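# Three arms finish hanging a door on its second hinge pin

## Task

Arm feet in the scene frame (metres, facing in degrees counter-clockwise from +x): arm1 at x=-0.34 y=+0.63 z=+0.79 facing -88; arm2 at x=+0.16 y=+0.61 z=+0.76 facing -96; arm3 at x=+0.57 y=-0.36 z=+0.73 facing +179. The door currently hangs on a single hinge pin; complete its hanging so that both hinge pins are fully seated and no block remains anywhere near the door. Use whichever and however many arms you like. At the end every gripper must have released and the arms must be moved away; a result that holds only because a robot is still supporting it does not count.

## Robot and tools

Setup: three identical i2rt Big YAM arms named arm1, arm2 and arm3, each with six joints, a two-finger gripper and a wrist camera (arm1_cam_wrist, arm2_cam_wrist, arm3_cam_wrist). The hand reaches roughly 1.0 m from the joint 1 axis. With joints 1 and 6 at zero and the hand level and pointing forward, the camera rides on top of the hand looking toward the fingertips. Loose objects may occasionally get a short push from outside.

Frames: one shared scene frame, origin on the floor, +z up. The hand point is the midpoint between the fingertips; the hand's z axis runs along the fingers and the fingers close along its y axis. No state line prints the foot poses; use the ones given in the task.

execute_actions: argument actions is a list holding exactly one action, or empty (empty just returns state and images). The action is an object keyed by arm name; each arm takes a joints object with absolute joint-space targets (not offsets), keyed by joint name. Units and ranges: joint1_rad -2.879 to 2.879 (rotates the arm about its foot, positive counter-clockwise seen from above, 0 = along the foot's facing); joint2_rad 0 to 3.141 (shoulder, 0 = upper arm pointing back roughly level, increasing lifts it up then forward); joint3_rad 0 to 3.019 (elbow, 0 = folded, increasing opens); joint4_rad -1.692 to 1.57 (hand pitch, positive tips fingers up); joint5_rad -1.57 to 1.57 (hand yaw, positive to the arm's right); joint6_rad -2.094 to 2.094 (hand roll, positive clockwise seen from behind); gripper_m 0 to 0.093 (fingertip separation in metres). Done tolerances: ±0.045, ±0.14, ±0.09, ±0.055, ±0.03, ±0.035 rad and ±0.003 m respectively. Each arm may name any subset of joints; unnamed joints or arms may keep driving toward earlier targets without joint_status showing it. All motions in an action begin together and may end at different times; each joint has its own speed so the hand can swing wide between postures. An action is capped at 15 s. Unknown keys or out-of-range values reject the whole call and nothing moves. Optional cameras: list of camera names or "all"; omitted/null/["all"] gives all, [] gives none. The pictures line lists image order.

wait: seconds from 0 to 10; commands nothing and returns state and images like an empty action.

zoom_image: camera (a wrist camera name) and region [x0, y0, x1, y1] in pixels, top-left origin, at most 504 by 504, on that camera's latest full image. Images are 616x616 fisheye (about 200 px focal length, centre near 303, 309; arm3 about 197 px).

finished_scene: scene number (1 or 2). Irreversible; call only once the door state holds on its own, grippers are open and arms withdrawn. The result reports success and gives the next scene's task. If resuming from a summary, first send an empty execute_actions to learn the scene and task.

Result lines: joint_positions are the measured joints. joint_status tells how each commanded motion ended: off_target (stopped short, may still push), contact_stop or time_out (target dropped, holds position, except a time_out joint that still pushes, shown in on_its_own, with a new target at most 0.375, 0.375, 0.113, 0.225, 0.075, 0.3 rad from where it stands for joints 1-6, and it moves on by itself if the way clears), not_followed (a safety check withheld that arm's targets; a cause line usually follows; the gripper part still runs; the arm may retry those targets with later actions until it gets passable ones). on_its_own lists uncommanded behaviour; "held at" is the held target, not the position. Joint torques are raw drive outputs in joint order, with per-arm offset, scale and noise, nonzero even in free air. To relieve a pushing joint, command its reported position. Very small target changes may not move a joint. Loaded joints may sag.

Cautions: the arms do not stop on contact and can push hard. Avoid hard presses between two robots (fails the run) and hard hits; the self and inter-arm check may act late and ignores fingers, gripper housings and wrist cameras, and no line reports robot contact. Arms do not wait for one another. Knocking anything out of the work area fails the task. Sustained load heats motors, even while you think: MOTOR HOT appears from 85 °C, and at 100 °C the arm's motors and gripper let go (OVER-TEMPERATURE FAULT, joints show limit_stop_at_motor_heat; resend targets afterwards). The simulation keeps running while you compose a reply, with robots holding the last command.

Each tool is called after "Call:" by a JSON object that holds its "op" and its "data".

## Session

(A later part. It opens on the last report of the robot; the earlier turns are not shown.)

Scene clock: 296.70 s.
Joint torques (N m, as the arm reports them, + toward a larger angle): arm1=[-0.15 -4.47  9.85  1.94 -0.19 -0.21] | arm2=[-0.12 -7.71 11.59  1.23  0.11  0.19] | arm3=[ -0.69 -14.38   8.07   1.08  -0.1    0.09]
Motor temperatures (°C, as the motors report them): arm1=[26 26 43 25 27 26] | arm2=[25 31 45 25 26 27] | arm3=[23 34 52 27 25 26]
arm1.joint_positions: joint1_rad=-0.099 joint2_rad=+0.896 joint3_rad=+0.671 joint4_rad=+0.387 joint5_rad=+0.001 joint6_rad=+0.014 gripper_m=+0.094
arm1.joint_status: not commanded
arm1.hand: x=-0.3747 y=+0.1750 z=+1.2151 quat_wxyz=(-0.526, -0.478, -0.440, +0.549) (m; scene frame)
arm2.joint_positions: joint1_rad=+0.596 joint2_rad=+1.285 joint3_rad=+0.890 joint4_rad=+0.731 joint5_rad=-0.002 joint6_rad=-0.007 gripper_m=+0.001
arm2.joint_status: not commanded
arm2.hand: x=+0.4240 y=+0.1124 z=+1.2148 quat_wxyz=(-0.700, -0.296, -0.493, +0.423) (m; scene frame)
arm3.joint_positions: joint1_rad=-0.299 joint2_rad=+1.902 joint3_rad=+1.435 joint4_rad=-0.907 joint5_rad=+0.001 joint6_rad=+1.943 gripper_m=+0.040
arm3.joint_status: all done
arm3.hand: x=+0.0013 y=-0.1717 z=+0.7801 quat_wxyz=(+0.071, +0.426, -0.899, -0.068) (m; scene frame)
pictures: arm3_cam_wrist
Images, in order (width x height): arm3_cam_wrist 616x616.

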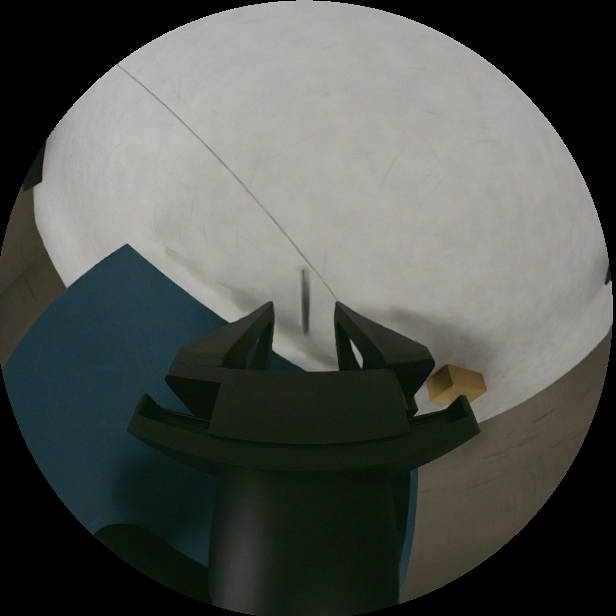

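Call:
{"op": "execute_actions", "data": {"actions": [{"arm3":{"joints":{"joint2_rad":1.955}}}], "cameras": ["arm3_cam_wrist"]}}

Scene clock: 300.60 s.
Joint torques (N m, as the arm reports them, + toward a larger angle): arm1=[-0.28 -4.5   9.81  1.97 -0.17 -0.2 ] | arm2=[-0.56 -7.88 11.64  1.25  0.1   0.18] | arm3=[ -0.82 -14.92   7.96   1.04  -0.07   0.09]
Motor temperatures (°C, as the motors report them): arm1=[26 26 44 25 27 26] | arm2=[25 30 45 25 26 27] | arm3=[23 34 51 27 25 26]
arm1.joint_positions: joint1_rad=-0.099 joint2_rad=+0.896 joint3_rad=+0.671 joint4_rad=+0.387 joint5_rad=+0.001 joint6_rad=+0.014 gripper_m=+0.094
arm1.joint_status: not commanded
arm1.hand: x=-0.3747 y=+0.1750 z=+1.2151 quat_wxyz=(-0.526, -0.478, -0.440, +0.549) (m; scene frame)
arm2.joint_positions: joint1_rad=+0.596 joint2_rad=+1.285 joint3_rad=+0.890 joint4_rad=+0.731 joint5_rad=-0.002 joint6_rad=-0.007 gripper_m=+0.001
arm2.joint_status: not commanded
arm2.hand: x=+0.4240 y=+0.1124 z=+1.2148 quat_wxyz=(-0.700, -0.296, -0.493, +0.423) (m; scene frame)
arm3.joint_positions: joint1_rad=-0.299 joint2_rad=+1.945 joint3_rad=+1.435 joint4_rad=-0.907 joint5_rad=+0.001 joint6_rad=+1.943 gripper_m=+0.040
arm3.joint_status: all done
arm3.hand: x=+0.0049 y=-0.1729 z=+0.7556 quat_wxyz=(+0.055, +0.427, -0.901, -0.053) (m; scene frame)
pictures: arm3_cam_wrist
Images, in order (width x height): arm3_cam_wrist 616x616.

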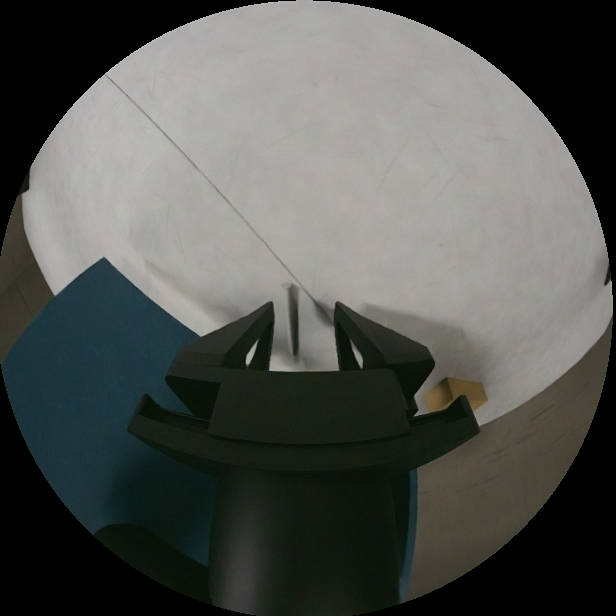

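Call:
{"op": "execute_actions", "data": {"actions": [{"arm3":{"joints":{"joint1_rad":-0.275,"joint2_rad":2.0,"joint3_rad":1.50}}}], "cameras": ["arm3_cam_wrist"]}}

Scene clock: 307.50 s.
Joint torques (N m, as the arm reports them, + toward a larger angle): arm1=[-0.31 -4.61  9.82  1.92 -0.18 -0.21] | arm2=[-0.3  -7.88 11.6   1.24  0.1   0.19] | arm3=[  1.38 -15.11  11.68   1.    -0.09   0.1 ]
Motor temperatures (°C, as the motors report them): arm1=[26 26 44 25 27 26] | arm2=[25 30 45 25 26 27] | arm3=[23 34 50 27 25 26]
arm1.joint_positions: joint1_rad=-0.099 joint2_rad=+0.896 joint3_rad=+0.671 joint4_rad=+0.387 joint5_rad=+0.001 joint6_rad=+0.014 gripper_m=+0.094
arm1.joint_status: not commanded
arm1.hand: x=-0.3747 y=+0.1750 z=+1.2151 quat_wxyz=(-0.526, -0.478, -0.440, +0.549) (m; scene frame)
arm2.joint_positions: joint1_rad=+0.596 joint2_rad=+1.285 joint3_rad=+0.890 joint4_rad=+0.731 joint5_rad=-0.002 joint6_rad=-0.007 gripper_m=+0.001
arm2.joint_status: not commanded
arm2.hand: x=+0.4240 y=+0.1124 z=+1.2148 quat_wxyz=(-0.700, -0.296, -0.493, +0.423) (m; scene frame)
arm3.joint_positions: joint1_rad=-0.289 joint2_rad=+1.986 joint3_rad=+1.454 joint4_rad=-0.907 joint5_rad=+0.001 joint6_rad=+1.943 gripper_m=+0.040
arm3.joint_status: all done
arm3.hand: x=-0.0004 y=-0.1773 z=+0.7389 quat_wxyz=(+0.047, +0.431, -0.900, -0.046) (m; scene frame)
pictures: arm3_cam_wrist
Images, in order (width x height): arm3_cam_wrist 616x616.

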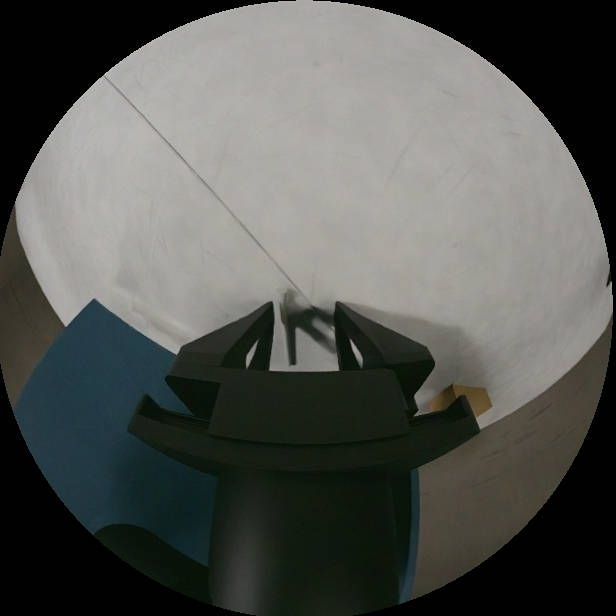

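Call:
{"op": "execute_actions", "data": {"actions": [{"arm3":{"joints":{"joint2_rad":2.02}}}], "cameras": []}}

Call:
{"op": "execute_actions", "data": {"actions": [{"arm3":{"joints":{"gripper_m":0}}}], "cameras": ["arm3_cam_wrist"]}}

Call:
{"op": "zoom_image", "data": {"camera": "arm3_cam_wrist", "region": [260,260,350,380]}}

Scene clock: 312.67 s.
Joint torques (N m, as the arm reports them, + toward a larger angle): arm1=[-0.25 -4.64  9.86  1.99 -0.18 -0.2 ] | arm2=[-0.49 -8.   11.58  1.17  0.09  0.18] | arm3=[  1.2  -13.69  11.36   1.04  -0.08   0.1 ]
Motor temperatures (°C, as the motors report them): arm1=[26 25 44 25 27 26] | arm2=[25 30 45 25 26 27] | arm3=[23 34 50 27 25 26]
arm1.joint_positions: joint1_rad=-0.099 joint2_rad=+0.896 joint3_rad=+0.671 joint4_rad=+0.387 joint5_rad=+0.001 joint6_rad=+0.014 gripper_m=+0.094
arm1.joint_status: not commanded
arm1.hand: x=-0.3747 y=+0.1750 z=+1.2151 quat_wxyz=(-0.526, -0.478, -0.440, +0.549) (m; scene frame)
arm2.joint_positions: joint1_rad=+0.596 joint2_rad=+1.285 joint3_rad=+0.890 joint4_rad=+0.731 joint5_rad=-0.002 joint6_rad=-0.007 gripper_m=+0.001
arm2.joint_status: not commanded
arm2.hand: x=+0.4240 y=+0.1124 z=+1.2148 quat_wxyz=(-0.700, -0.296, -0.493, +0.423) (m; scene frame)
arm3.joint_positions: joint1_rad=-0.289 joint2_rad=+1.993 joint3_rad=+1.458 joint4_rad=-0.907 joint5_rad=+0.001 joint6_rad=+1.943 gripper_m=+0.040
arm3.joint_status: all done
arm3.hand: x=-0.0016 y=-0.1769 z=+0.7368 quat_wxyz=(+0.047, +0.431, -0.900, -0.045) (m; scene frame)
pictures: none
No camera images: the call's "cameras" was empty. Leave "cameras" out to get every camera's image.

Scene clock: 313.23 s.
Joint torques (N m, as the arm reports them, + toward a larger angle): arm1=[-0.31 -4.56  9.83  1.98 -0.17 -0.2 ] | arm2=[-0.56 -7.57 11.58  1.27  0.1   0.2 ] | arm3=[  1.26 -14.    11.24   0.99  -0.1    0.11]
Motor temperatures (°C, as the motors report them): arm1=[26 25 44 25 27 26] | arm2=[25 30 45 25 26 27] | arm3=[23 34 51 27 25 26]
arm1.joint_positions: joint1_rad=-0.099 joint2_rad=+0.896 joint3_rad=+0.671 joint4_rad=+0.387 joint5_rad=+0.001 joint6_rad=+0.014 gripper_m=+0.094
arm1.joint_status: not commanded
arm1.hand: x=-0.3747 y=+0.1750 z=+1.2151 quat_wxyz=(-0.526, -0.478, -0.440, +0.549) (m; scene frame)
arm2.joint_positions: joint1_rad=+0.596 joint2_rad=+1.285 joint3_rad=+0.890 joint4_rad=+0.731 joint5_rad=-0.002 joint6_rad=-0.007 gripper_m=+0.001
arm2.joint_status: not commanded
arm2.hand: x=+0.4240 y=+0.1124 z=+1.2148 quat_wxyz=(-0.700, -0.296, -0.493, +0.423) (m; scene frame)
arm3.joint_positions: joint1_rad=-0.289 joint2_rad=+1.996 joint3_rad=+1.458 joint4_rad=-0.907 joint5_rad=+0.001 joint6_rad=+1.943 gripper_m=+0.002
arm3.joint_status: all done
arm3.hand: x=-0.0012 y=-0.1771 z=+0.7348 quat_wxyz=(+0.046, +0.431, -0.900, -0.044) (m; scene frame)
pictures: arm3_cam_wrist
Images, in order (width x height): arm3_cam_wrist 616x616.

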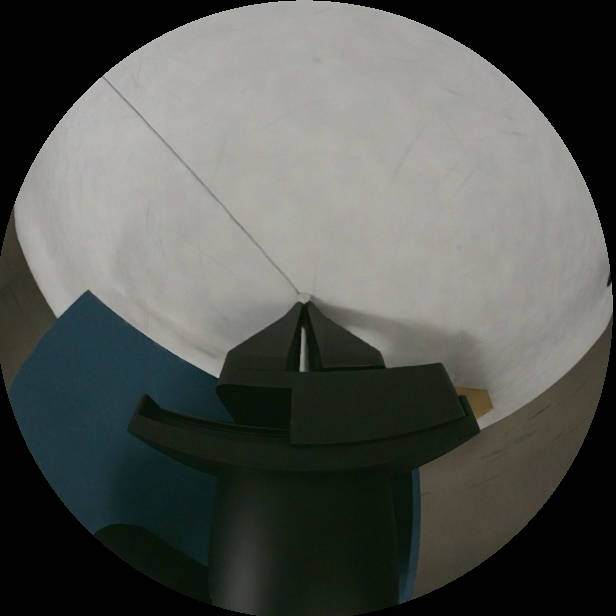

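Region (260, 260, 350, 380) of arm3_cam_wrist's 616x616 image, scaled by 4.200, with more detail than that image has; it fills the left 378 columns of this view, and the rest is white.

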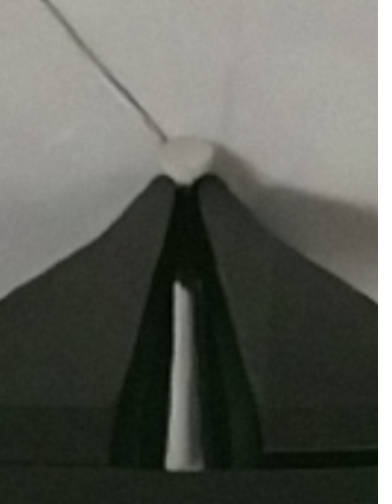

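Call:
{"op": "execute_actions", "data": {"actions": [{"arm3":{"joints":{"joint2_rad":1.7,"joint3_rad":1.3}}}], "cameras": []}}

Call:
{"op": "execute_actions", "data": {"actions": [{"arm3":{"joints":{"joint2_rad":1.35,"joint3_rad":0.75}}}], "cameras": []}}

Call:
{"op": "execute_actions", "data": {"actions": [{"arm3":{"joints":{"joint1_rad":-0.17,"joint4_rad":0.6,"joint6_rad":-0.03}},"arm2":{"joints":{"joint1_rad":0.323,"joint2_rad":1.6,"joint3_rad":0.95,"joint4_rad":0.4,"joint5_rad":0.75}}}]}}

Scene clock: 321.10 s.
Joint torques (N m, as the arm reports them, + toward a larger angle): arm1=[-0.36 -4.67  9.9   1.94 -0.18 -0.2 ] | arm2=[-0.5  -7.69 11.54  1.15  0.09  0.21] | arm3=[  1.49 -11.4    9.1    0.9   -0.08   0.1 ]
Motor temperatures (°C, as the motors report them): arm1=[26 25 44 25 27 26] | arm2=[25 30 45 25 26 27] | arm3=[23 34 51 27 25 26]
arm1.joint_positions: joint1_rad=-0.099 joint2_rad=+0.896 joint3_rad=+0.671 joint4_rad=+0.387 joint5_rad=+0.001 joint6_rad=+0.014 gripper_m=+0.094
arm1.joint_status: not commanded
arm1.hand: x=-0.3747 y=+0.1750 z=+1.2151 quat_wxyz=(-0.526, -0.478, -0.440, +0.549) (m; scene frame)
arm2.joint_positions: joint1_rad=+0.596 joint2_rad=+1.285 joint3_rad=+0.890 joint4_rad=+0.731 joint5_rad=-0.002 joint6_rad=-0.007 gripper_m=+0.001
arm2.joint_status: not commanded
arm2.hand: x=+0.4240 y=+0.1124 z=+1.2148 quat_wxyz=(-0.700, -0.296, -0.493, +0.423) (m; scene frame)
arm3.joint_positions: joint1_rad=-0.289 joint2_rad=+1.686 joint3_rad=+1.296 joint4_rad=-0.899 joint5_rad=+0.001 joint6_rad=+1.944 gripper_m=+0.002
arm3.joint_status: all done
arm3.hand: x=+0.0414 y=-0.1906 z=+0.8443 quat_wxyz=(+0.102, +0.428, -0.893, -0.096) (m; scene frame)
pictures: none
No camera images: the call's "cameras" was empty. Leave "cameras" out to get every camera's image.

Scene clock: 322.57 s.
Joint torques (N m, as the arm reports them, + toward a larger angle): arm1=[-0.2  -4.6   9.82  1.96 -0.19 -0.2 ] | arm2=[-0.3  -7.91 11.44  1.19  0.1   0.15] | arm3=[ 1.42 -6.16  7.93  0.5  -0.1   0.11]
Motor temperatures (°C, as the motors report them): arm1=[26 25 44 25 27 26] | arm2=[25 30 45 25 26 27] | arm3=[23 34 51 27 25 26]
arm1.joint_positions: joint1_rad=-0.099 joint2_rad=+0.896 joint3_rad=+0.671 joint4_rad=+0.387 joint5_rad=+0.001 joint6_rad=+0.014 gripper_m=+0.094
arm1.joint_status: not commanded
arm1.hand: x=-0.3747 y=+0.1750 z=+1.2151 quat_wxyz=(-0.526, -0.478, -0.440, +0.549) (m; scene frame)
arm2.joint_positions: joint1_rad=+0.596 joint2_rad=+1.285 joint3_rad=+0.890 joint4_rad=+0.731 joint5_rad=-0.002 joint6_rad=-0.007 gripper_m=+0.001
arm2.joint_status: not commanded
arm2.hand: x=+0.4240 y=+0.1124 z=+1.2148 quat_wxyz=(-0.700, -0.296, -0.493, +0.423) (m; scene frame)
arm3.joint_positions: joint1_rad=-0.289 joint2_rad=+1.343 joint3_rad=+0.743 joint4_rad=-0.899 joint5_rad=+0.001 joint6_rad=+1.944 gripper_m=+0.002
arm3.joint_status: all done
arm3.hand: x=+0.2500 y=-0.2561 z=+0.7811 quat_wxyz=(+0.026, +0.432, -0.901, -0.026) (m; scene frame)
pictures: none
No camera images: the call's "cameras" was empty. Leave "cameras" out to get every camera's image.

Scene clock: 324.90 s.
Joint torques (N m, as the arm reports them, + toward a larger angle): arm1=[-0.28 -4.64  9.84  1.97 -0.17 -0.22] | arm2=[  0.82 -12.98  11.59   1.1    0.4    0.21] | arm3=[ 0.31 -7.82  9.21  2.57 -0.19 -0.02]
Motor temperatures (°C, as the motors report them): arm1=[26 25 44 25 27 26] | arm2=[25 30 45 25 26 27] | arm3=[23 33 50 27 25 26]
arm1.joint_positions: joint1_rad=-0.099 joint2_rad=+0.896 joint3_rad=+0.671 joint4_rad=+0.387 joint5_rad=+0.001 joint6_rad=+0.014 gripper_m=+0.094
arm1.joint_status: not commanded
arm1.hand: x=-0.3747 y=+0.1750 z=+1.2151 quat_wxyz=(-0.526, -0.478, -0.440, +0.549) (m; scene frame)
arm2.joint_positions: joint1_rad=+0.313 joint2_rad=+1.610 joint3_rad=+0.923 joint4_rad=+0.414 joint5_rad=+0.745 joint6_rad=-0.007 gripper_m=+0.001
arm2.joint_status: all done
arm2.hand: x=+0.1668 y=+0.0061 z=+0.9765 quat_wxyz=(-0.255, -0.639, -0.436, +0.581) (m; scene frame)
arm3.joint_positions: joint1_rad=-0.172 joint2_rad=+1.343 joint3_rad=+0.743 joint4_rad=+0.578 joint5_rad=+0.001 joint6_rad=-0.022 gripper_m=+0.002
arm3.joint_status: all done
arm3.hand: x=+0.0162 y=-0.2519 z=+1.0209 quat_wxyz=(-0.074, +0.712, -0.059, -0.696) (m; scene frame)
pictures: arm1_cam_wrist, arm2_cam_wrist, arm3_cam_wrist
Images, in order (width x height): arm1_cam_wrist 616x616, arm2_cam_wrist 616x616, arm3_cam_wrist 616x616.

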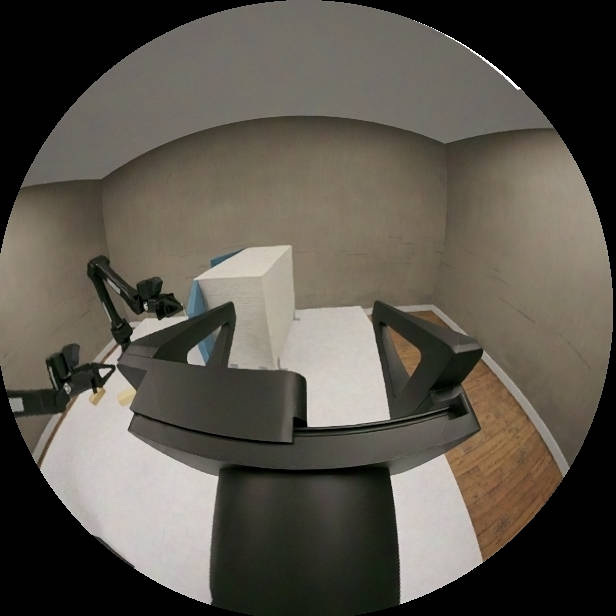

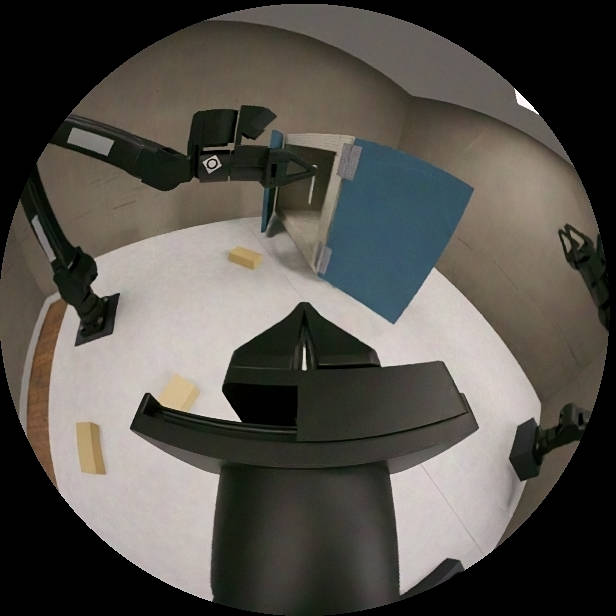

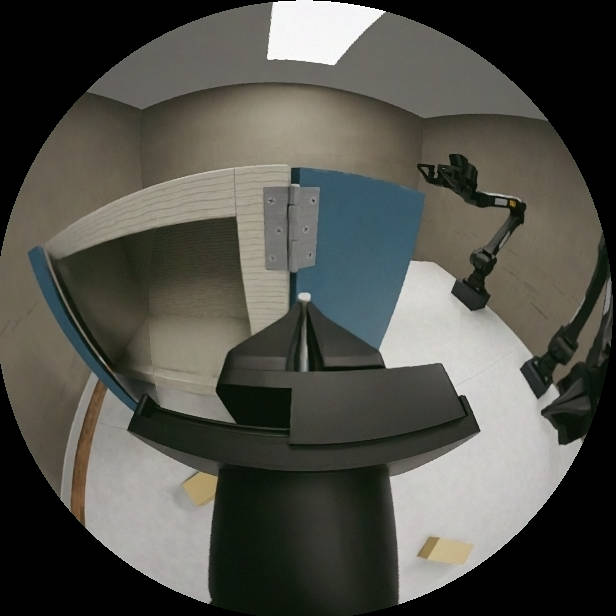

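Call:
{"op": "execute_actions", "data": {"actions": [{"arm3":{"joints":{"joint1_rad":-0.13,"joint2_rad":1.6,"joint3_rad":0.82,"joint4_rad":0.75}},"arm2":{"joints":{"joint1_rad":0.1,"joint2_rad":1.85,"joint3_rad":1.0,"joint4_rad":0.65,"joint5_rad":0.5}}}], "cameras": ["arm2_cam_wrist","arm3_cam_wrist"]}}

Scene clock: 333.77 s.
Joint torques (N m, as the arm reports them, + toward a larger angle): arm1=[-0.21 -4.74  9.82  1.96 -0.18 -0.19] | arm2=[ -0.02 -15.27   9.91   2.82  -0.02   0.2 ] | arm3=[  0.82 -11.8   10.54   2.49  -0.15  -0.04]
Motor temperatures (°C, as the motors report them): arm1=[26 25 44 25 27 26] | arm2=[25 31 45 25 26 27] | arm3=[23 33 50 27 25 26]
arm1.joint_positions: joint1_rad=-0.099 joint2_rad=+0.896 joint3_rad=+0.671 joint4_rad=+0.387 joint5_rad=+0.001 joint6_rad=+0.014 gripper_m=+0.094
arm1.joint_status: not commanded
arm1.hand: x=-0.3747 y=+0.1750 z=+1.2151 quat_wxyz=(-0.526, -0.478, -0.440, +0.549) (m; scene frame)
arm2.joint_positions: joint1_rad=+0.093 joint2_rad=+1.859 joint3_rad=+0.977 joint4_rad=+0.622 joint5_rad=+0.504 joint6_rad=-0.007 gripper_m=+0.001
arm2.joint_status: all done
arm2.hand: x=+0.0679 y=-0.0432 z=+0.8881 quat_wxyz=(-0.275, -0.653, -0.429, +0.560) (m; scene frame)
arm3.joint_positions: joint1_rad=-0.139 joint2_rad=+1.611 joint3_rad=+0.785 joint4_rad=+0.729 joint5_rad=+0.001 joint6_rad=-0.023 gripper_m=+0.002
arm3.joint_status: all done
arm3.hand: x=-0.0314 y=-0.2629 z=+0.9286 quat_wxyz=(-0.060, +0.739, -0.049, -0.670) (m; scene frame)
pictures: arm2_cam_wrist, arm3_cam_wrist
Images, in order (width x height): arm2_cam_wrist 616x616, arm3_cam_wrist 616x616.

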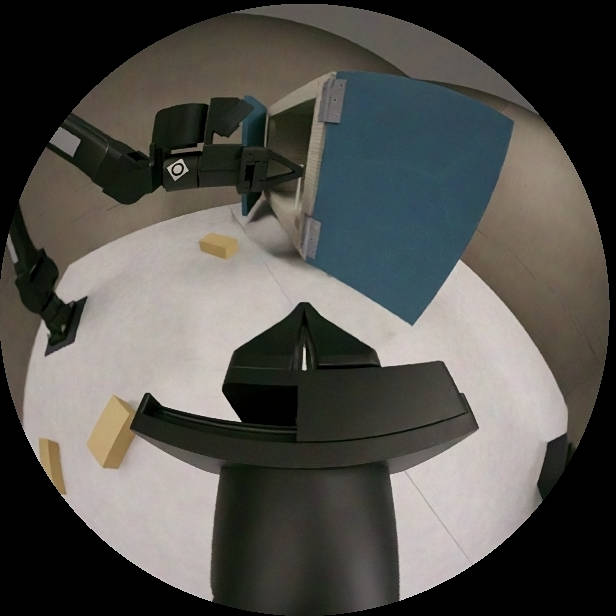

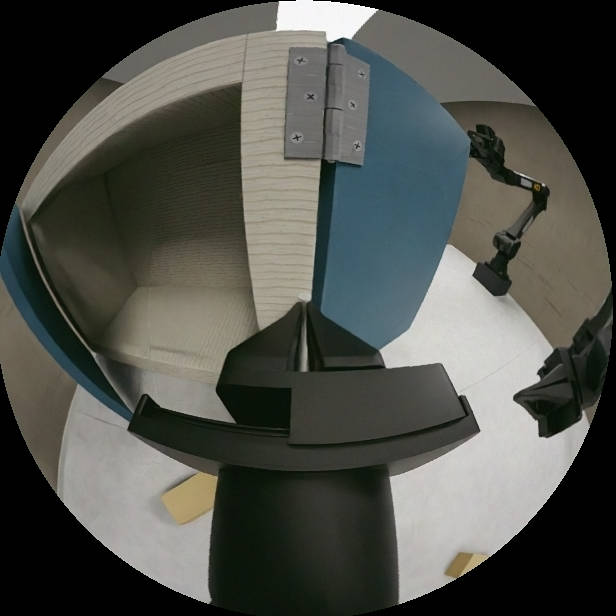

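Call:
{"op": "zoom_image", "data": {"camera": "arm3_cam_wrist", "region": [260,40,400,340]}}

Call:
{"op": "zoom_image", "data": {"camera": "arm2_cam_wrist", "region": [270,150,340,270]}}

Region (260, 40, 400, 340) of arm3_cam_wrist's 616x616 image, scaled by 1.680, with more detail than that image has; it fills the left 235 columns of this view, and the rest is white.

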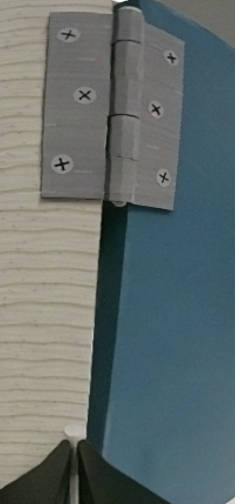

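Region (270, 150, 340, 270) of arm2_cam_wrist's 616x616 image, scaled by 4.200, with more detail than that image has; it fills the left 294 columns of this view, and the rest is white.

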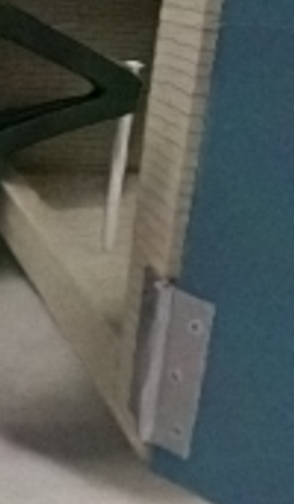

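Call:
{"op": "execute_actions", "data": {"actions": [{"arm3":{"joints":{"joint1_rad":-0.163,"joint2_rad":1.65,"joint4_rad":0.78}}}], "cameras": ["arm2_cam_wrist","arm3_cam_wrist"]}}

Call:
{"op": "zoom_image", "data": {"camera": "arm2_cam_wrist", "region": [270,150,340,270]}}

Scene clock: 349.17 s.
Joint torques (N m, as the arm reports them, + toward a larger angle): arm1=[-0.23 -4.61  9.8   1.93 -0.18 -0.21] | arm2=[  0.33 -15.39   9.95   2.75  -0.04   0.21] | arm3=[ -0.52 -10.03  10.25   2.49  -0.15  -0.06]
Motor temperatures (°C, as the motors report them): arm1=[26 25 44 25 27 26] | arm2=[25 32 45 25 26 27] | arm3=[23 33 51 27 25 26]
arm1.joint_positions: joint1_rad=-0.099 joint2_rad=+0.896 joint3_rad=+0.671 joint4_rad=+0.387 joint5_rad=+0.001 joint6_rad=+0.014 gripper_m=+0.094
arm1.joint_status: not commanded
arm1.hand: x=-0.3747 y=+0.1750 z=+1.2151 quat_wxyz=(-0.526, -0.478, -0.440, +0.549) (m; scene frame)
arm2.joint_positions: joint1_rad=+0.093 joint2_rad=+1.859 joint3_rad=+0.977 joint4_rad=+0.622 joint5_rad=+0.504 joint6_rad=-0.007 gripper_m=+0.001
arm2.joint_status: not commanded
arm2.hand: x=+0.0679 y=-0.0432 z=+0.8881 quat_wxyz=(-0.275, -0.653, -0.429, +0.560) (m; scene frame)
arm3.joint_positions: joint1_rad=-0.150 joint2_rad=+1.639 joint3_rad=+0.785 joint4_rad=+0.759 joint5_rad=+0.001 joint6_rad=-0.023 gripper_m=+0.002
arm3.joint_status: all done
arm3.hand: x=-0.0329 y=-0.2558 z=+0.9194 quat_wxyz=(-0.064, +0.738, -0.053, -0.670) (m; scene frame)
pictures: arm2_cam_wrist, arm3_cam_wrist
Images, in order (width x height): arm2_cam_wrist 616x616, arm3_cam_wrist 616x616.

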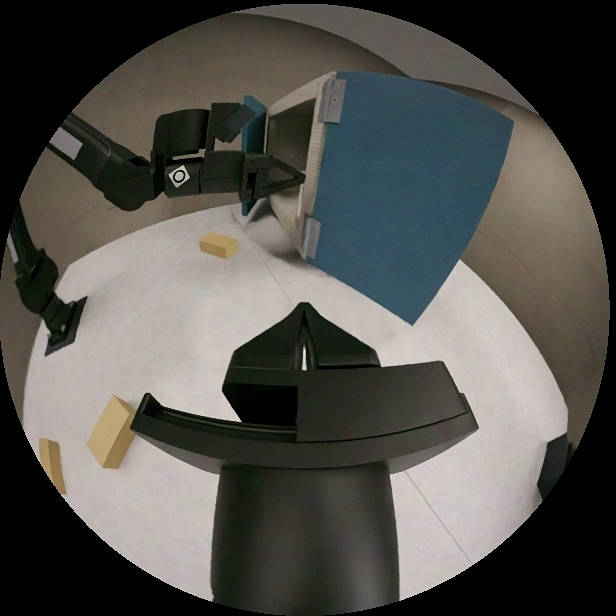

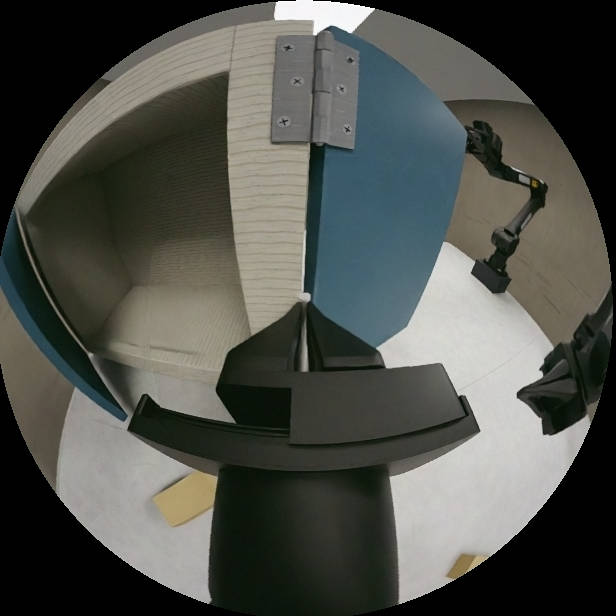

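Region (270, 150, 340, 270) of arm2_cam_wrist's 616x616 image, scaled by 4.200, with more detail than that image has; it fills the left 294 columns of this view, and the rest is white.

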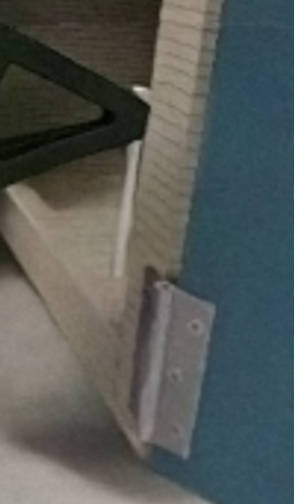

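Call:
{"op": "execute_actions", "data": {"actions": [{"arm3":{"joints":{"joint1_rad":-0.168,"joint2_rad":1.66,"joint3_rad":0.875,"joint4_rad":0.715}}}], "cameras": ["arm2_cam_wrist","arm3_cam_wrist"]}}

Call:
{"op": "zoom_image", "data": {"camera": "arm2_cam_wrist", "region": [270,150,340,270]}}

Call:
{"op": "zoom_image", "data": {"camera": "arm3_cam_wrist", "region": [270,100,350,320]}}

Scene clock: 357.77 s.
Joint torques (N m, as the arm reports them, + toward a larger angle): arm1=[-0.25 -4.77  9.85  1.95 -0.16 -0.2 ] | arm2=[  0.33 -15.59   9.89   2.74  -0.04   0.2 ] | arm3=[ -1.14 -10.83  11.06   1.37  -0.18  -0.03]
Motor temperatures (°C, as the motors report them): arm1=[26 25 44 25 27 26] | arm2=[25 32 44 25 26 27] | arm3=[23 33 51 27 25 26]
arm1.joint_positions: joint1_rad=-0.099 joint2_rad=+0.896 joint3_rad=+0.671 joint4_rad=+0.387 joint5_rad=+0.001 joint6_rad=+0.014 gripper_m=+0.094
arm1.joint_status: not commanded
arm1.hand: x=-0.3747 y=+0.1750 z=+1.2151 quat_wxyz=(-0.526, -0.478, -0.440, +0.549) (m; scene frame)
arm2.joint_positions: joint1_rad=+0.093 joint2_rad=+1.859 joint3_rad=+0.977 joint4_rad=+0.622 joint5_rad=+0.504 joint6_rad=-0.007 gripper_m=+0.001
arm2.joint_status: not commanded
arm2.hand: x=+0.0679 y=-0.0432 z=+0.8881 quat_wxyz=(-0.275, -0.653, -0.429, +0.560) (m; scene frame)
arm3.joint_positions: joint1_rad=-0.153 joint2_rad=+1.646 joint3_rad=+0.835 joint4_rad=+0.725 joint5_rad=+0.001 joint6_rad=-0.023 gripper_m=+0.002
arm3.joint_status: all done
arm3.hand: x=-0.0471 y=-0.2515 z=+0.9312 quat_wxyz=(-0.065, +0.735, -0.054, -0.672) (m; scene frame)
pictures: arm2_cam_wrist, arm3_cam_wrist
Images, in order (width x height): arm2_cam_wrist 616x616, arm3_cam_wrist 616x616.

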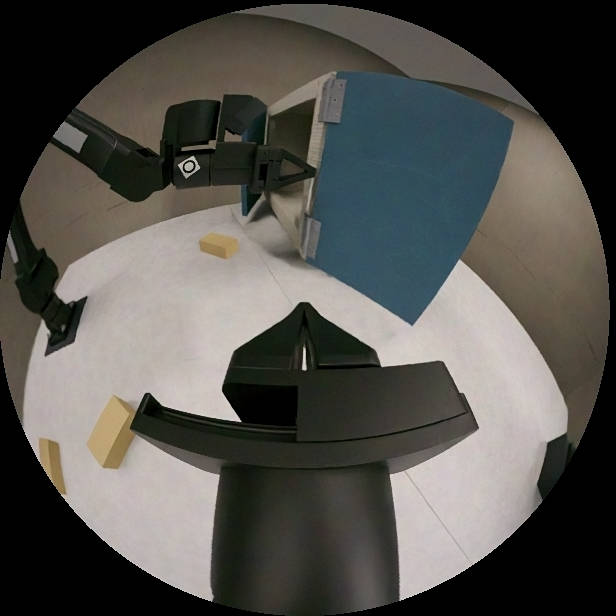

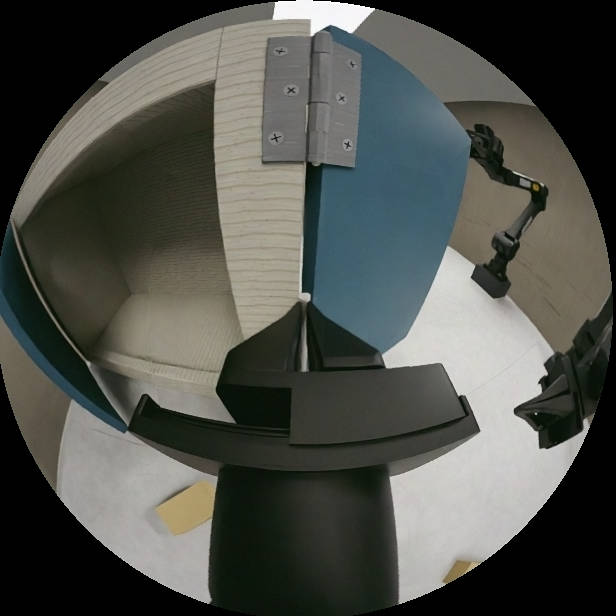

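Region (270, 150, 340, 270) of arm2_cam_wrist's 616x616 image, scaled by 4.200, with more detail than that image has; it fills the left 294 columns of this view, and the rest is white.

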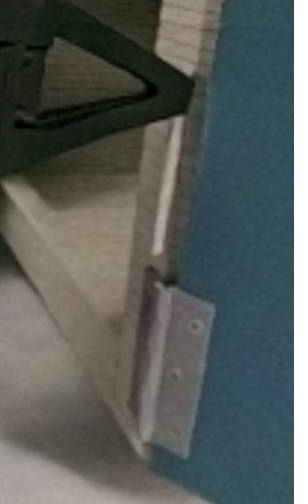

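Region (270, 100, 350, 320) of arm3_cam_wrist's 616x616 image, scaled by 2.291, with more detail than that image has; it fills the left 183 columns of this view, and the rest is white.

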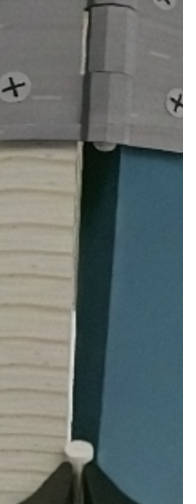

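Call:
{"op": "execute_actions", "data": {"actions": [{"arm3":{"joints":{"joint1_rad":-0.178,"joint2_rad":1.69,"joint4_rad":0.76}}}], "cameras": ["arm2_cam_wrist","arm3_cam_wrist"]}}

Call:
{"op": "zoom_image", "data": {"camera": "arm2_cam_wrist", "region": [270,150,340,270]}}

Call:
{"op": "zoom_image", "data": {"camera": "arm3_cam_wrist", "region": [270,100,350,320]}}

Scene clock: 367.17 s.
Joint torques (N m, as the arm reports them, + toward a larger angle): arm1=[-0.09 -4.45  9.86  1.95 -0.17 -0.19] | arm2=[  0.12 -15.78  10.04   2.85  -0.04   0.22] | arm3=[ -0.76 -10.68  10.74   2.38  -0.17  -0.02]
Motor temperatures (°C, as the motors report them): arm1=[26 25 44 25 27 26] | arm2=[25 32 44 25 26 27] | arm3=[23 33 51 27 25 26]
arm1.joint_positions: joint1_rad=-0.099 joint2_rad=+0.896 joint3_rad=+0.671 joint4_rad=+0.387 joint5_rad=+0.001 joint6_rad=+0.014 gripper_m=+0.094
arm1.joint_status: not commanded
arm1.hand: x=-0.3747 y=+0.1750 z=+1.2151 quat_wxyz=(-0.526, -0.478, -0.440, +0.549) (m; scene frame)
arm2.joint_positions: joint1_rad=+0.093 joint2_rad=+1.859 joint3_rad=+0.977 joint4_rad=+0.622 joint5_rad=+0.504 joint6_rad=-0.007 gripper_m=+0.001
arm2.joint_status: not commanded
arm2.hand: x=+0.0679 y=-0.0432 z=+0.8881 quat_wxyz=(-0.275, -0.653, -0.429, +0.560) (m; scene frame)
arm3.joint_positions: joint1_rad=-0.166 joint2_rad=+1.680 joint3_rad=+0.835 joint4_rad=+0.738 joint5_rad=+0.001 joint6_rad=-0.023 gripper_m=+0.002
arm3.joint_status: all done
arm3.hand: x=-0.0482 y=-0.2435 z=+0.9141 quat_wxyz=(-0.069, +0.742, -0.059, -0.664) (m; scene frame)
pictures: arm2_cam_wrist, arm3_cam_wrist
Images, in order (width x height): arm2_cam_wrist 616x616, arm3_cam_wrist 616x616.

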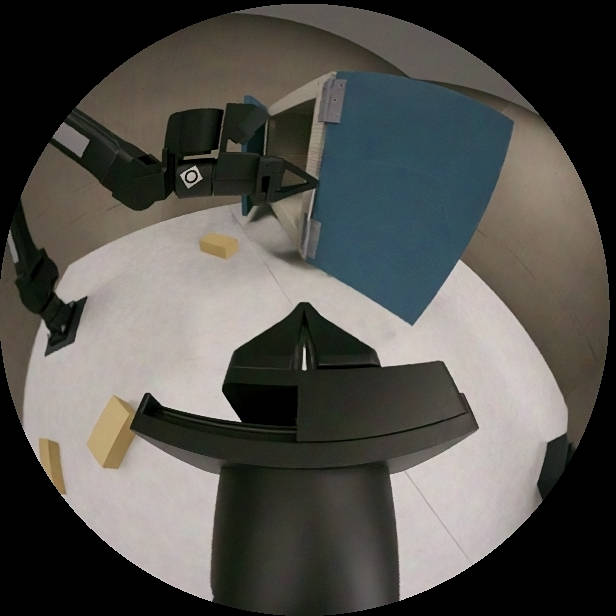

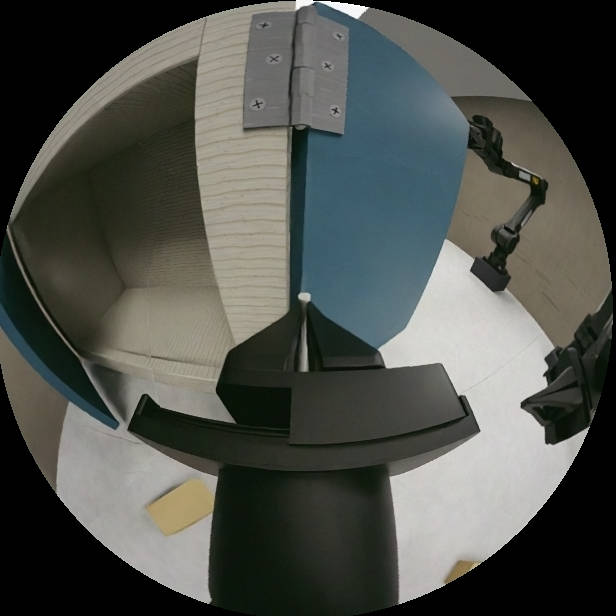

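Region (270, 150, 340, 270) of arm2_cam_wrist's 616x616 image, scaled by 4.200, with more detail than that image has; it fills the left 294 columns of this view, and the rest is white.

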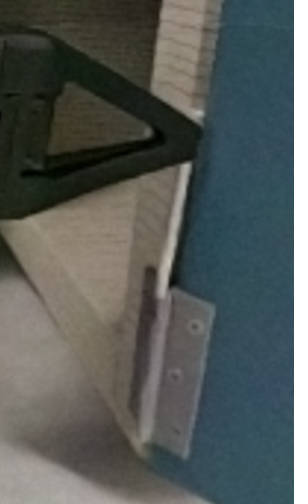

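Region (270, 100, 350, 320) of arm3_cam_wrist's 616x616 image, scaled by 2.291, with more detail than that image has; it fills the left 183 columns of this view, and the rest is white.

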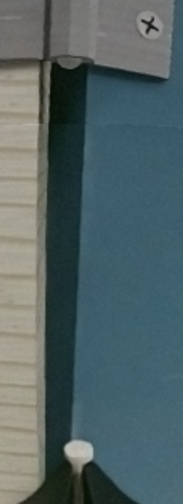

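Call:
{"op": "execute_actions", "data": {"actions": [{"arm3":{"joints":{"joint1_rad":-0.15,"joint2_rad":1.73,"joint4_rad":0.80}}}], "cameras": ["arm2_cam_wrist","arm3_cam_wrist"]}}

Call:
{"op": "zoom_image", "data": {"camera": "arm2_cam_wrist", "region": [270,150,340,270]}}

Scene clock: 374.77 s.
Joint torques (N m, as the arm reports them, + toward a larger angle): arm1=[-0.29 -4.57  9.85  1.98 -0.17 -0.2 ] | arm2=[ -0.13 -15.22   9.97   2.76  -0.04   0.19] | arm3=[  1.34 -10.9   10.57   2.67  -0.17  -0.04]
Motor temperatures (°C, as the motors report them): arm1=[26 25 44 25 27 26] | arm2=[25 32 44 25 26 27] | arm3=[23 33 52 27 25 26]
arm1.joint_positions: joint1_rad=-0.099 joint2_rad=+0.896 joint3_rad=+0.671 joint4_rad=+0.387 joint5_rad=+0.001 joint6_rad=+0.014 gripper_m=+0.094
arm1.joint_status: not commanded
arm1.hand: x=-0.3747 y=+0.1750 z=+1.2151 quat_wxyz=(-0.526, -0.478, -0.440, +0.549) (m; scene frame)
arm2.joint_positions: joint1_rad=+0.093 joint2_rad=+1.859 joint3_rad=+0.977 joint4_rad=+0.622 joint5_rad=+0.504 joint6_rad=-0.007 gripper_m=+0.001
arm2.joint_status: not commanded
arm2.hand: x=+0.0679 y=-0.0432 z=+0.8881 quat_wxyz=(-0.275, -0.653, -0.429, +0.560) (m; scene frame)
arm3.joint_positions: joint1_rad=-0.165 joint2_rad=+1.718 joint3_rad=+0.835 joint4_rad=+0.777 joint5_rad=+0.001 joint6_rad=-0.023 gripper_m=+0.002
arm3.joint_status: all done
arm3.hand: x=-0.0512 y=-0.2432 z=+0.9008 quat_wxyz=(-0.069, +0.741, -0.059, -0.665) (m; scene frame)
pictures: arm2_cam_wrist, arm3_cam_wrist
Images, in order (width x height): arm2_cam_wrist 616x616, arm3_cam_wrist 616x616.

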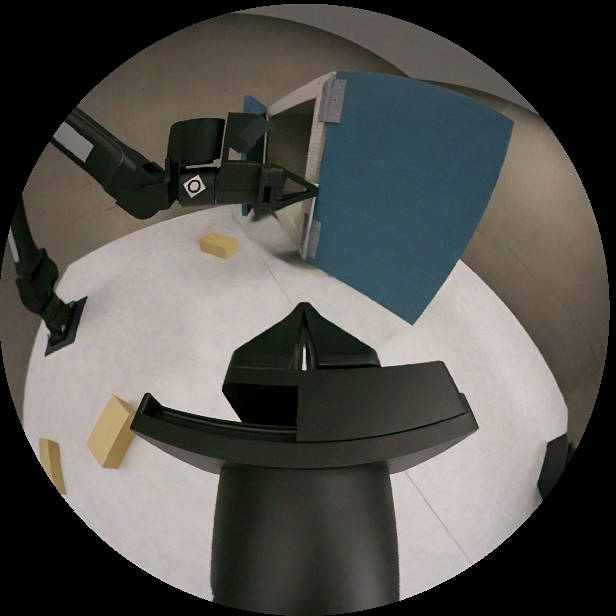

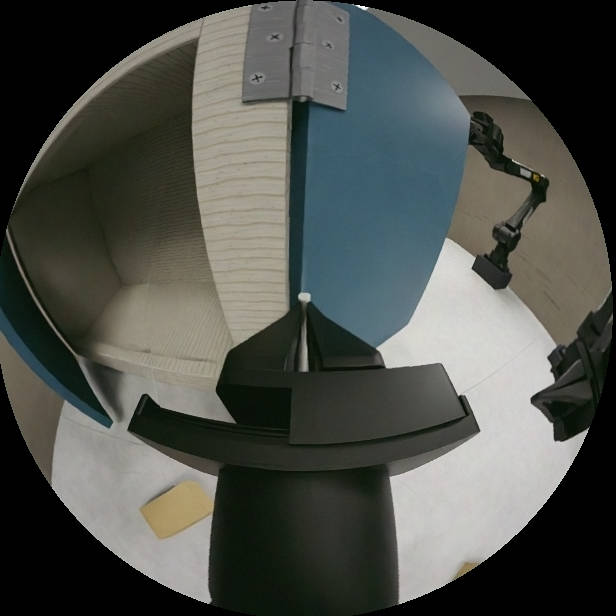

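Region (270, 150, 340, 270) of arm2_cam_wrist's 616x616 image, scaled by 4.200, with more detail than that image has; it fills the left 294 columns of this view, and the rest is white.

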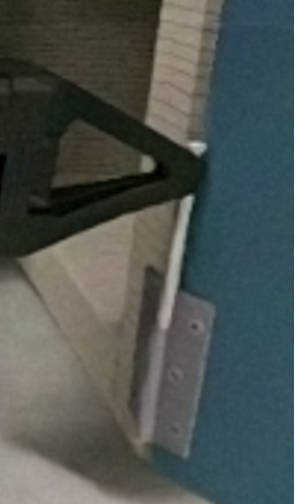

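Call:
{"op": "execute_actions", "data": {"actions": [{"arm3":{"joints":{"joint1_rad":-0.165,"joint2_rad":1.655,"joint4_rad":0.73}}}], "cameras": []}}

Call:
{"op": "execute_actions", "data": {"actions": [{"arm3":{"joints":{"joint1_rad":-0.143,"joint6_rad":0.03}}}], "cameras": ["arm2_cam_wrist","arm3_cam_wrist"]}}

Call:
{"op": "zoom_image", "data": {"camera": "arm2_cam_wrist", "region": [270,150,340,270]}}

Scene clock: 383.20 s.
Joint torques (N m, as the arm reports them, + toward a larger angle): arm1=[-0.29 -4.61  9.83  1.95 -0.17 -0.21] | arm2=[  0.19 -15.39   9.83   2.8   -0.05   0.17] | arm3=[  0.07 -12.4   11.     1.49  -0.17  -0.01]
Motor temperatures (°C, as the motors report them): arm1=[26 25 44 25 27 26] | arm2=[25 33 44 26 26 27] | arm3=[23 33 52 27 25 26]
arm1.joint_positions: joint1_rad=-0.099 joint2_rad=+0.896 joint3_rad=+0.671 joint4_rad=+0.387 joint5_rad=+0.001 joint6_rad=+0.014 gripper_m=+0.094
arm1.joint_status: not commanded
arm1.hand: x=-0.3747 y=+0.1750 z=+1.2151 quat_wxyz=(-0.526, -0.478, -0.440, +0.549) (m; scene frame)
arm2.joint_positions: joint1_rad=+0.093 joint2_rad=+1.859 joint3_rad=+0.977 joint4_rad=+0.622 joint5_rad=+0.504 joint6_rad=-0.007 gripper_m=+0.001
arm2.joint_status: not commanded
arm2.hand: x=+0.0679 y=-0.0432 z=+0.8881 quat_wxyz=(-0.275, -0.653, -0.429, +0.560) (m; scene frame)
arm3.joint_positions: joint1_rad=-0.165 joint2_rad=+1.669 joint3_rad=+0.835 joint4_rad=+0.740 joint5_rad=+0.001 joint6_rad=-0.023 gripper_m=+0.002
arm3.joint_status: all done
arm3.hand: x=-0.0477 y=-0.2438 z=+0.9210 quat_wxyz=(-0.069, +0.738, -0.058, -0.669) (m; scene frame)
pictures: none
No camera images: the call's "cameras" was empty. Leave "cameras" out to get every camera's image.

Scene clock: 384.03 s.
Joint torques (N m, as the arm reports them, + toward a larger angle): arm1=[-0.24 -4.72  9.86  1.95 -0.17 -0.21] | arm2=[ -0.12 -15.47   9.95   2.91  -0.04   0.22] | arm3=[  1.07 -12.12  10.96   1.51  -0.19   0.11]
Motor temperatures (°C, as the motors report them): arm1=[26 25 44 25 27 26] | arm2=[25 33 44 26 26 27] | arm3=[23 33 52 27 25 26]
arm1.joint_positions: joint1_rad=-0.099 joint2_rad=+0.896 joint3_rad=+0.671 joint4_rad=+0.387 joint5_rad=+0.001 joint6_rad=+0.014 gripper_m=+0.094
arm1.joint_status: not commanded
arm1.hand: x=-0.3747 y=+0.1750 z=+1.2151 quat_wxyz=(-0.526, -0.478, -0.440, +0.549) (m; scene frame)
arm2.joint_positions: joint1_rad=+0.093 joint2_rad=+1.859 joint3_rad=+0.977 joint4_rad=+0.622 joint5_rad=+0.504 joint6_rad=-0.007 gripper_m=+0.001
arm2.joint_status: not commanded
arm2.hand: x=+0.0679 y=-0.0432 z=+0.8881 quat_wxyz=(-0.275, -0.653, -0.429, +0.560) (m; scene frame)
arm3.joint_positions: joint1_rad=-0.156 joint2_rad=+1.669 joint3_rad=+0.835 joint4_rad=+0.740 joint5_rad=+0.001 joint6_rad=+0.022 gripper_m=+0.002
arm3.joint_status: all done
arm3.hand: x=-0.0487 y=-0.2492 z=+0.9210 quat_wxyz=(-0.051, +0.736, -0.072, -0.671) (m; scene frame)
pictures: arm2_cam_wrist, arm3_cam_wrist
Images, in order (width x height): arm2_cam_wrist 616x616, arm3_cam_wrist 616x616.

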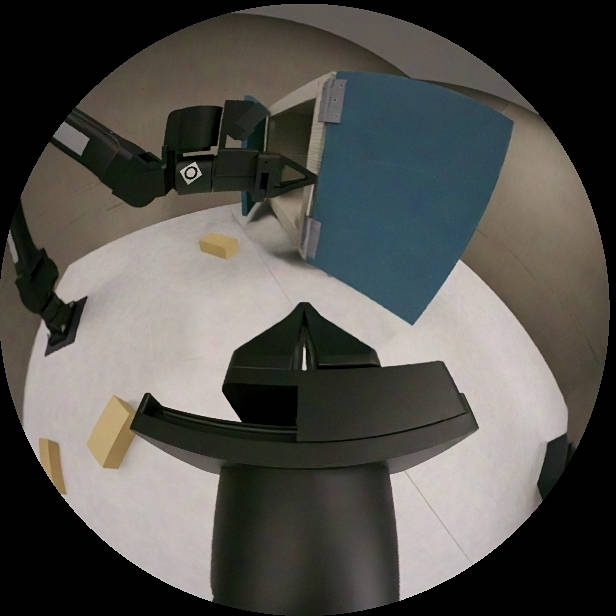

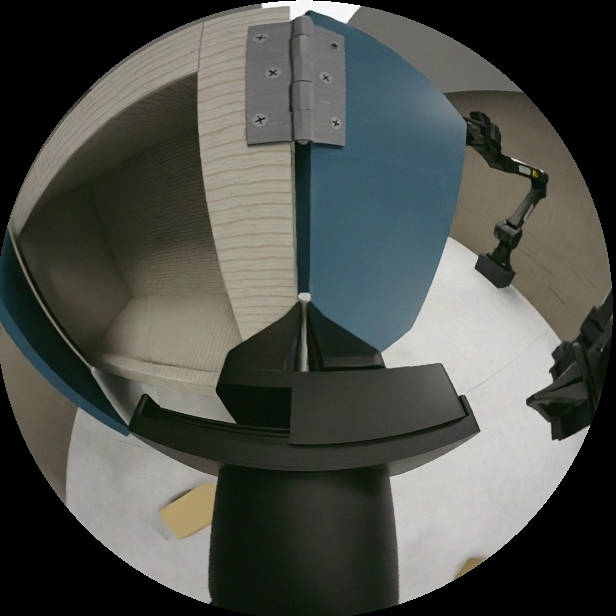

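Region (270, 150, 340, 270) of arm2_cam_wrist's 616x616 image, scaled by 4.200, with more detail than that image has; it fills the left 294 columns of this view, and the rest is white.

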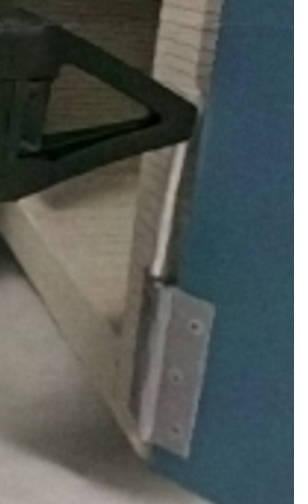

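Call:
{"op": "execute_actions", "data": {"actions": [{"arm3":{"joints":{"joint3_rad":0.888,"joint2_rad":1.685}}}], "cameras": ["arm2_cam_wrist"]}}

Call:
{"op": "zoom_image", "data": {"camera": "arm2_cam_wrist", "region": [285,190,325,250]}}

Scene clock: 389.77 s.
Joint torques (N m, as the arm reports them, + toward a larger angle): arm1=[-0.27 -4.66  9.88  1.95 -0.16 -0.2 ] | arm2=[ -0.12 -15.49   9.84   2.86  -0.02   0.19] | arm3=[  1.18 -10.31  11.48   1.39  -0.17   0.11]
Motor temperatures (°C, as the motors report them): arm1=[26 25 44 25 27 26] | arm2=[25 33 44 26 26 27] | arm3=[23 33 52 27 25 26]
arm1.joint_positions: joint1_rad=-0.099 joint2_rad=+0.896 joint3_rad=+0.671 joint4_rad=+0.387 joint5_rad=+0.001 joint6_rad=+0.014 gripper_m=+0.094
arm1.joint_status: not commanded
arm1.hand: x=-0.3747 y=+0.1750 z=+1.2151 quat_wxyz=(-0.526, -0.478, -0.440, +0.549) (m; scene frame)
arm2.joint_positions: joint1_rad=+0.093 joint2_rad=+1.859 joint3_rad=+0.977 joint4_rad=+0.622 joint5_rad=+0.504 joint6_rad=-0.007 gripper_m=+0.001
arm2.joint_status: not commanded
arm2.hand: x=+0.0679 y=-0.0432 z=+0.8881 quat_wxyz=(-0.275, -0.653, -0.429, +0.560) (m; scene frame)
arm3.joint_positions: joint1_rad=-0.156 joint2_rad=+1.669 joint3_rad=+0.842 joint4_rad=+0.740 joint5_rad=+0.001 joint6_rad=+0.022 gripper_m=+0.002
arm3.joint_status: all done
arm3.hand: x=-0.0510 y=-0.2488 z=+0.9249 quat_wxyz=(-0.051, +0.734, -0.072, -0.674) (m; scene frame)
pictures: arm2_cam_wrist
Images, in order (width x height): arm2_cam_wrist 616x616.

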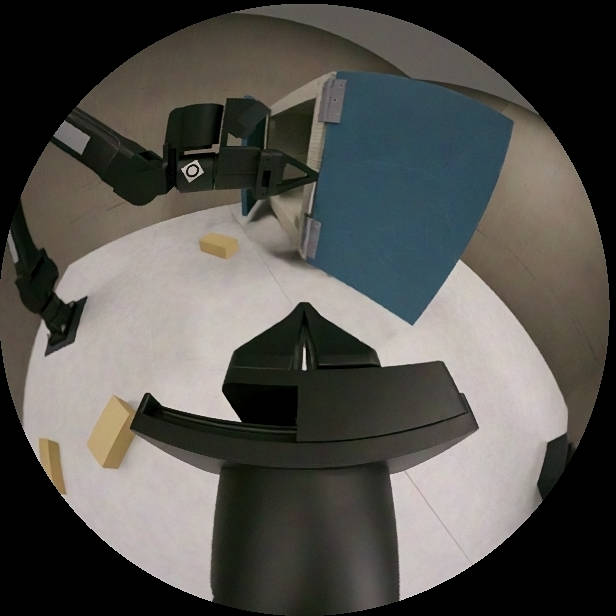

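Region (285, 190, 325, 250) of arm2_cam_wrist's 616x616 image, scaled by 8.400, with more detail than that image has.

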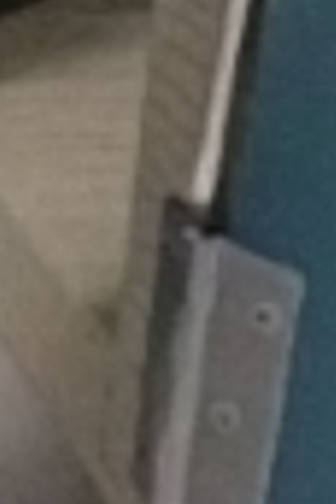

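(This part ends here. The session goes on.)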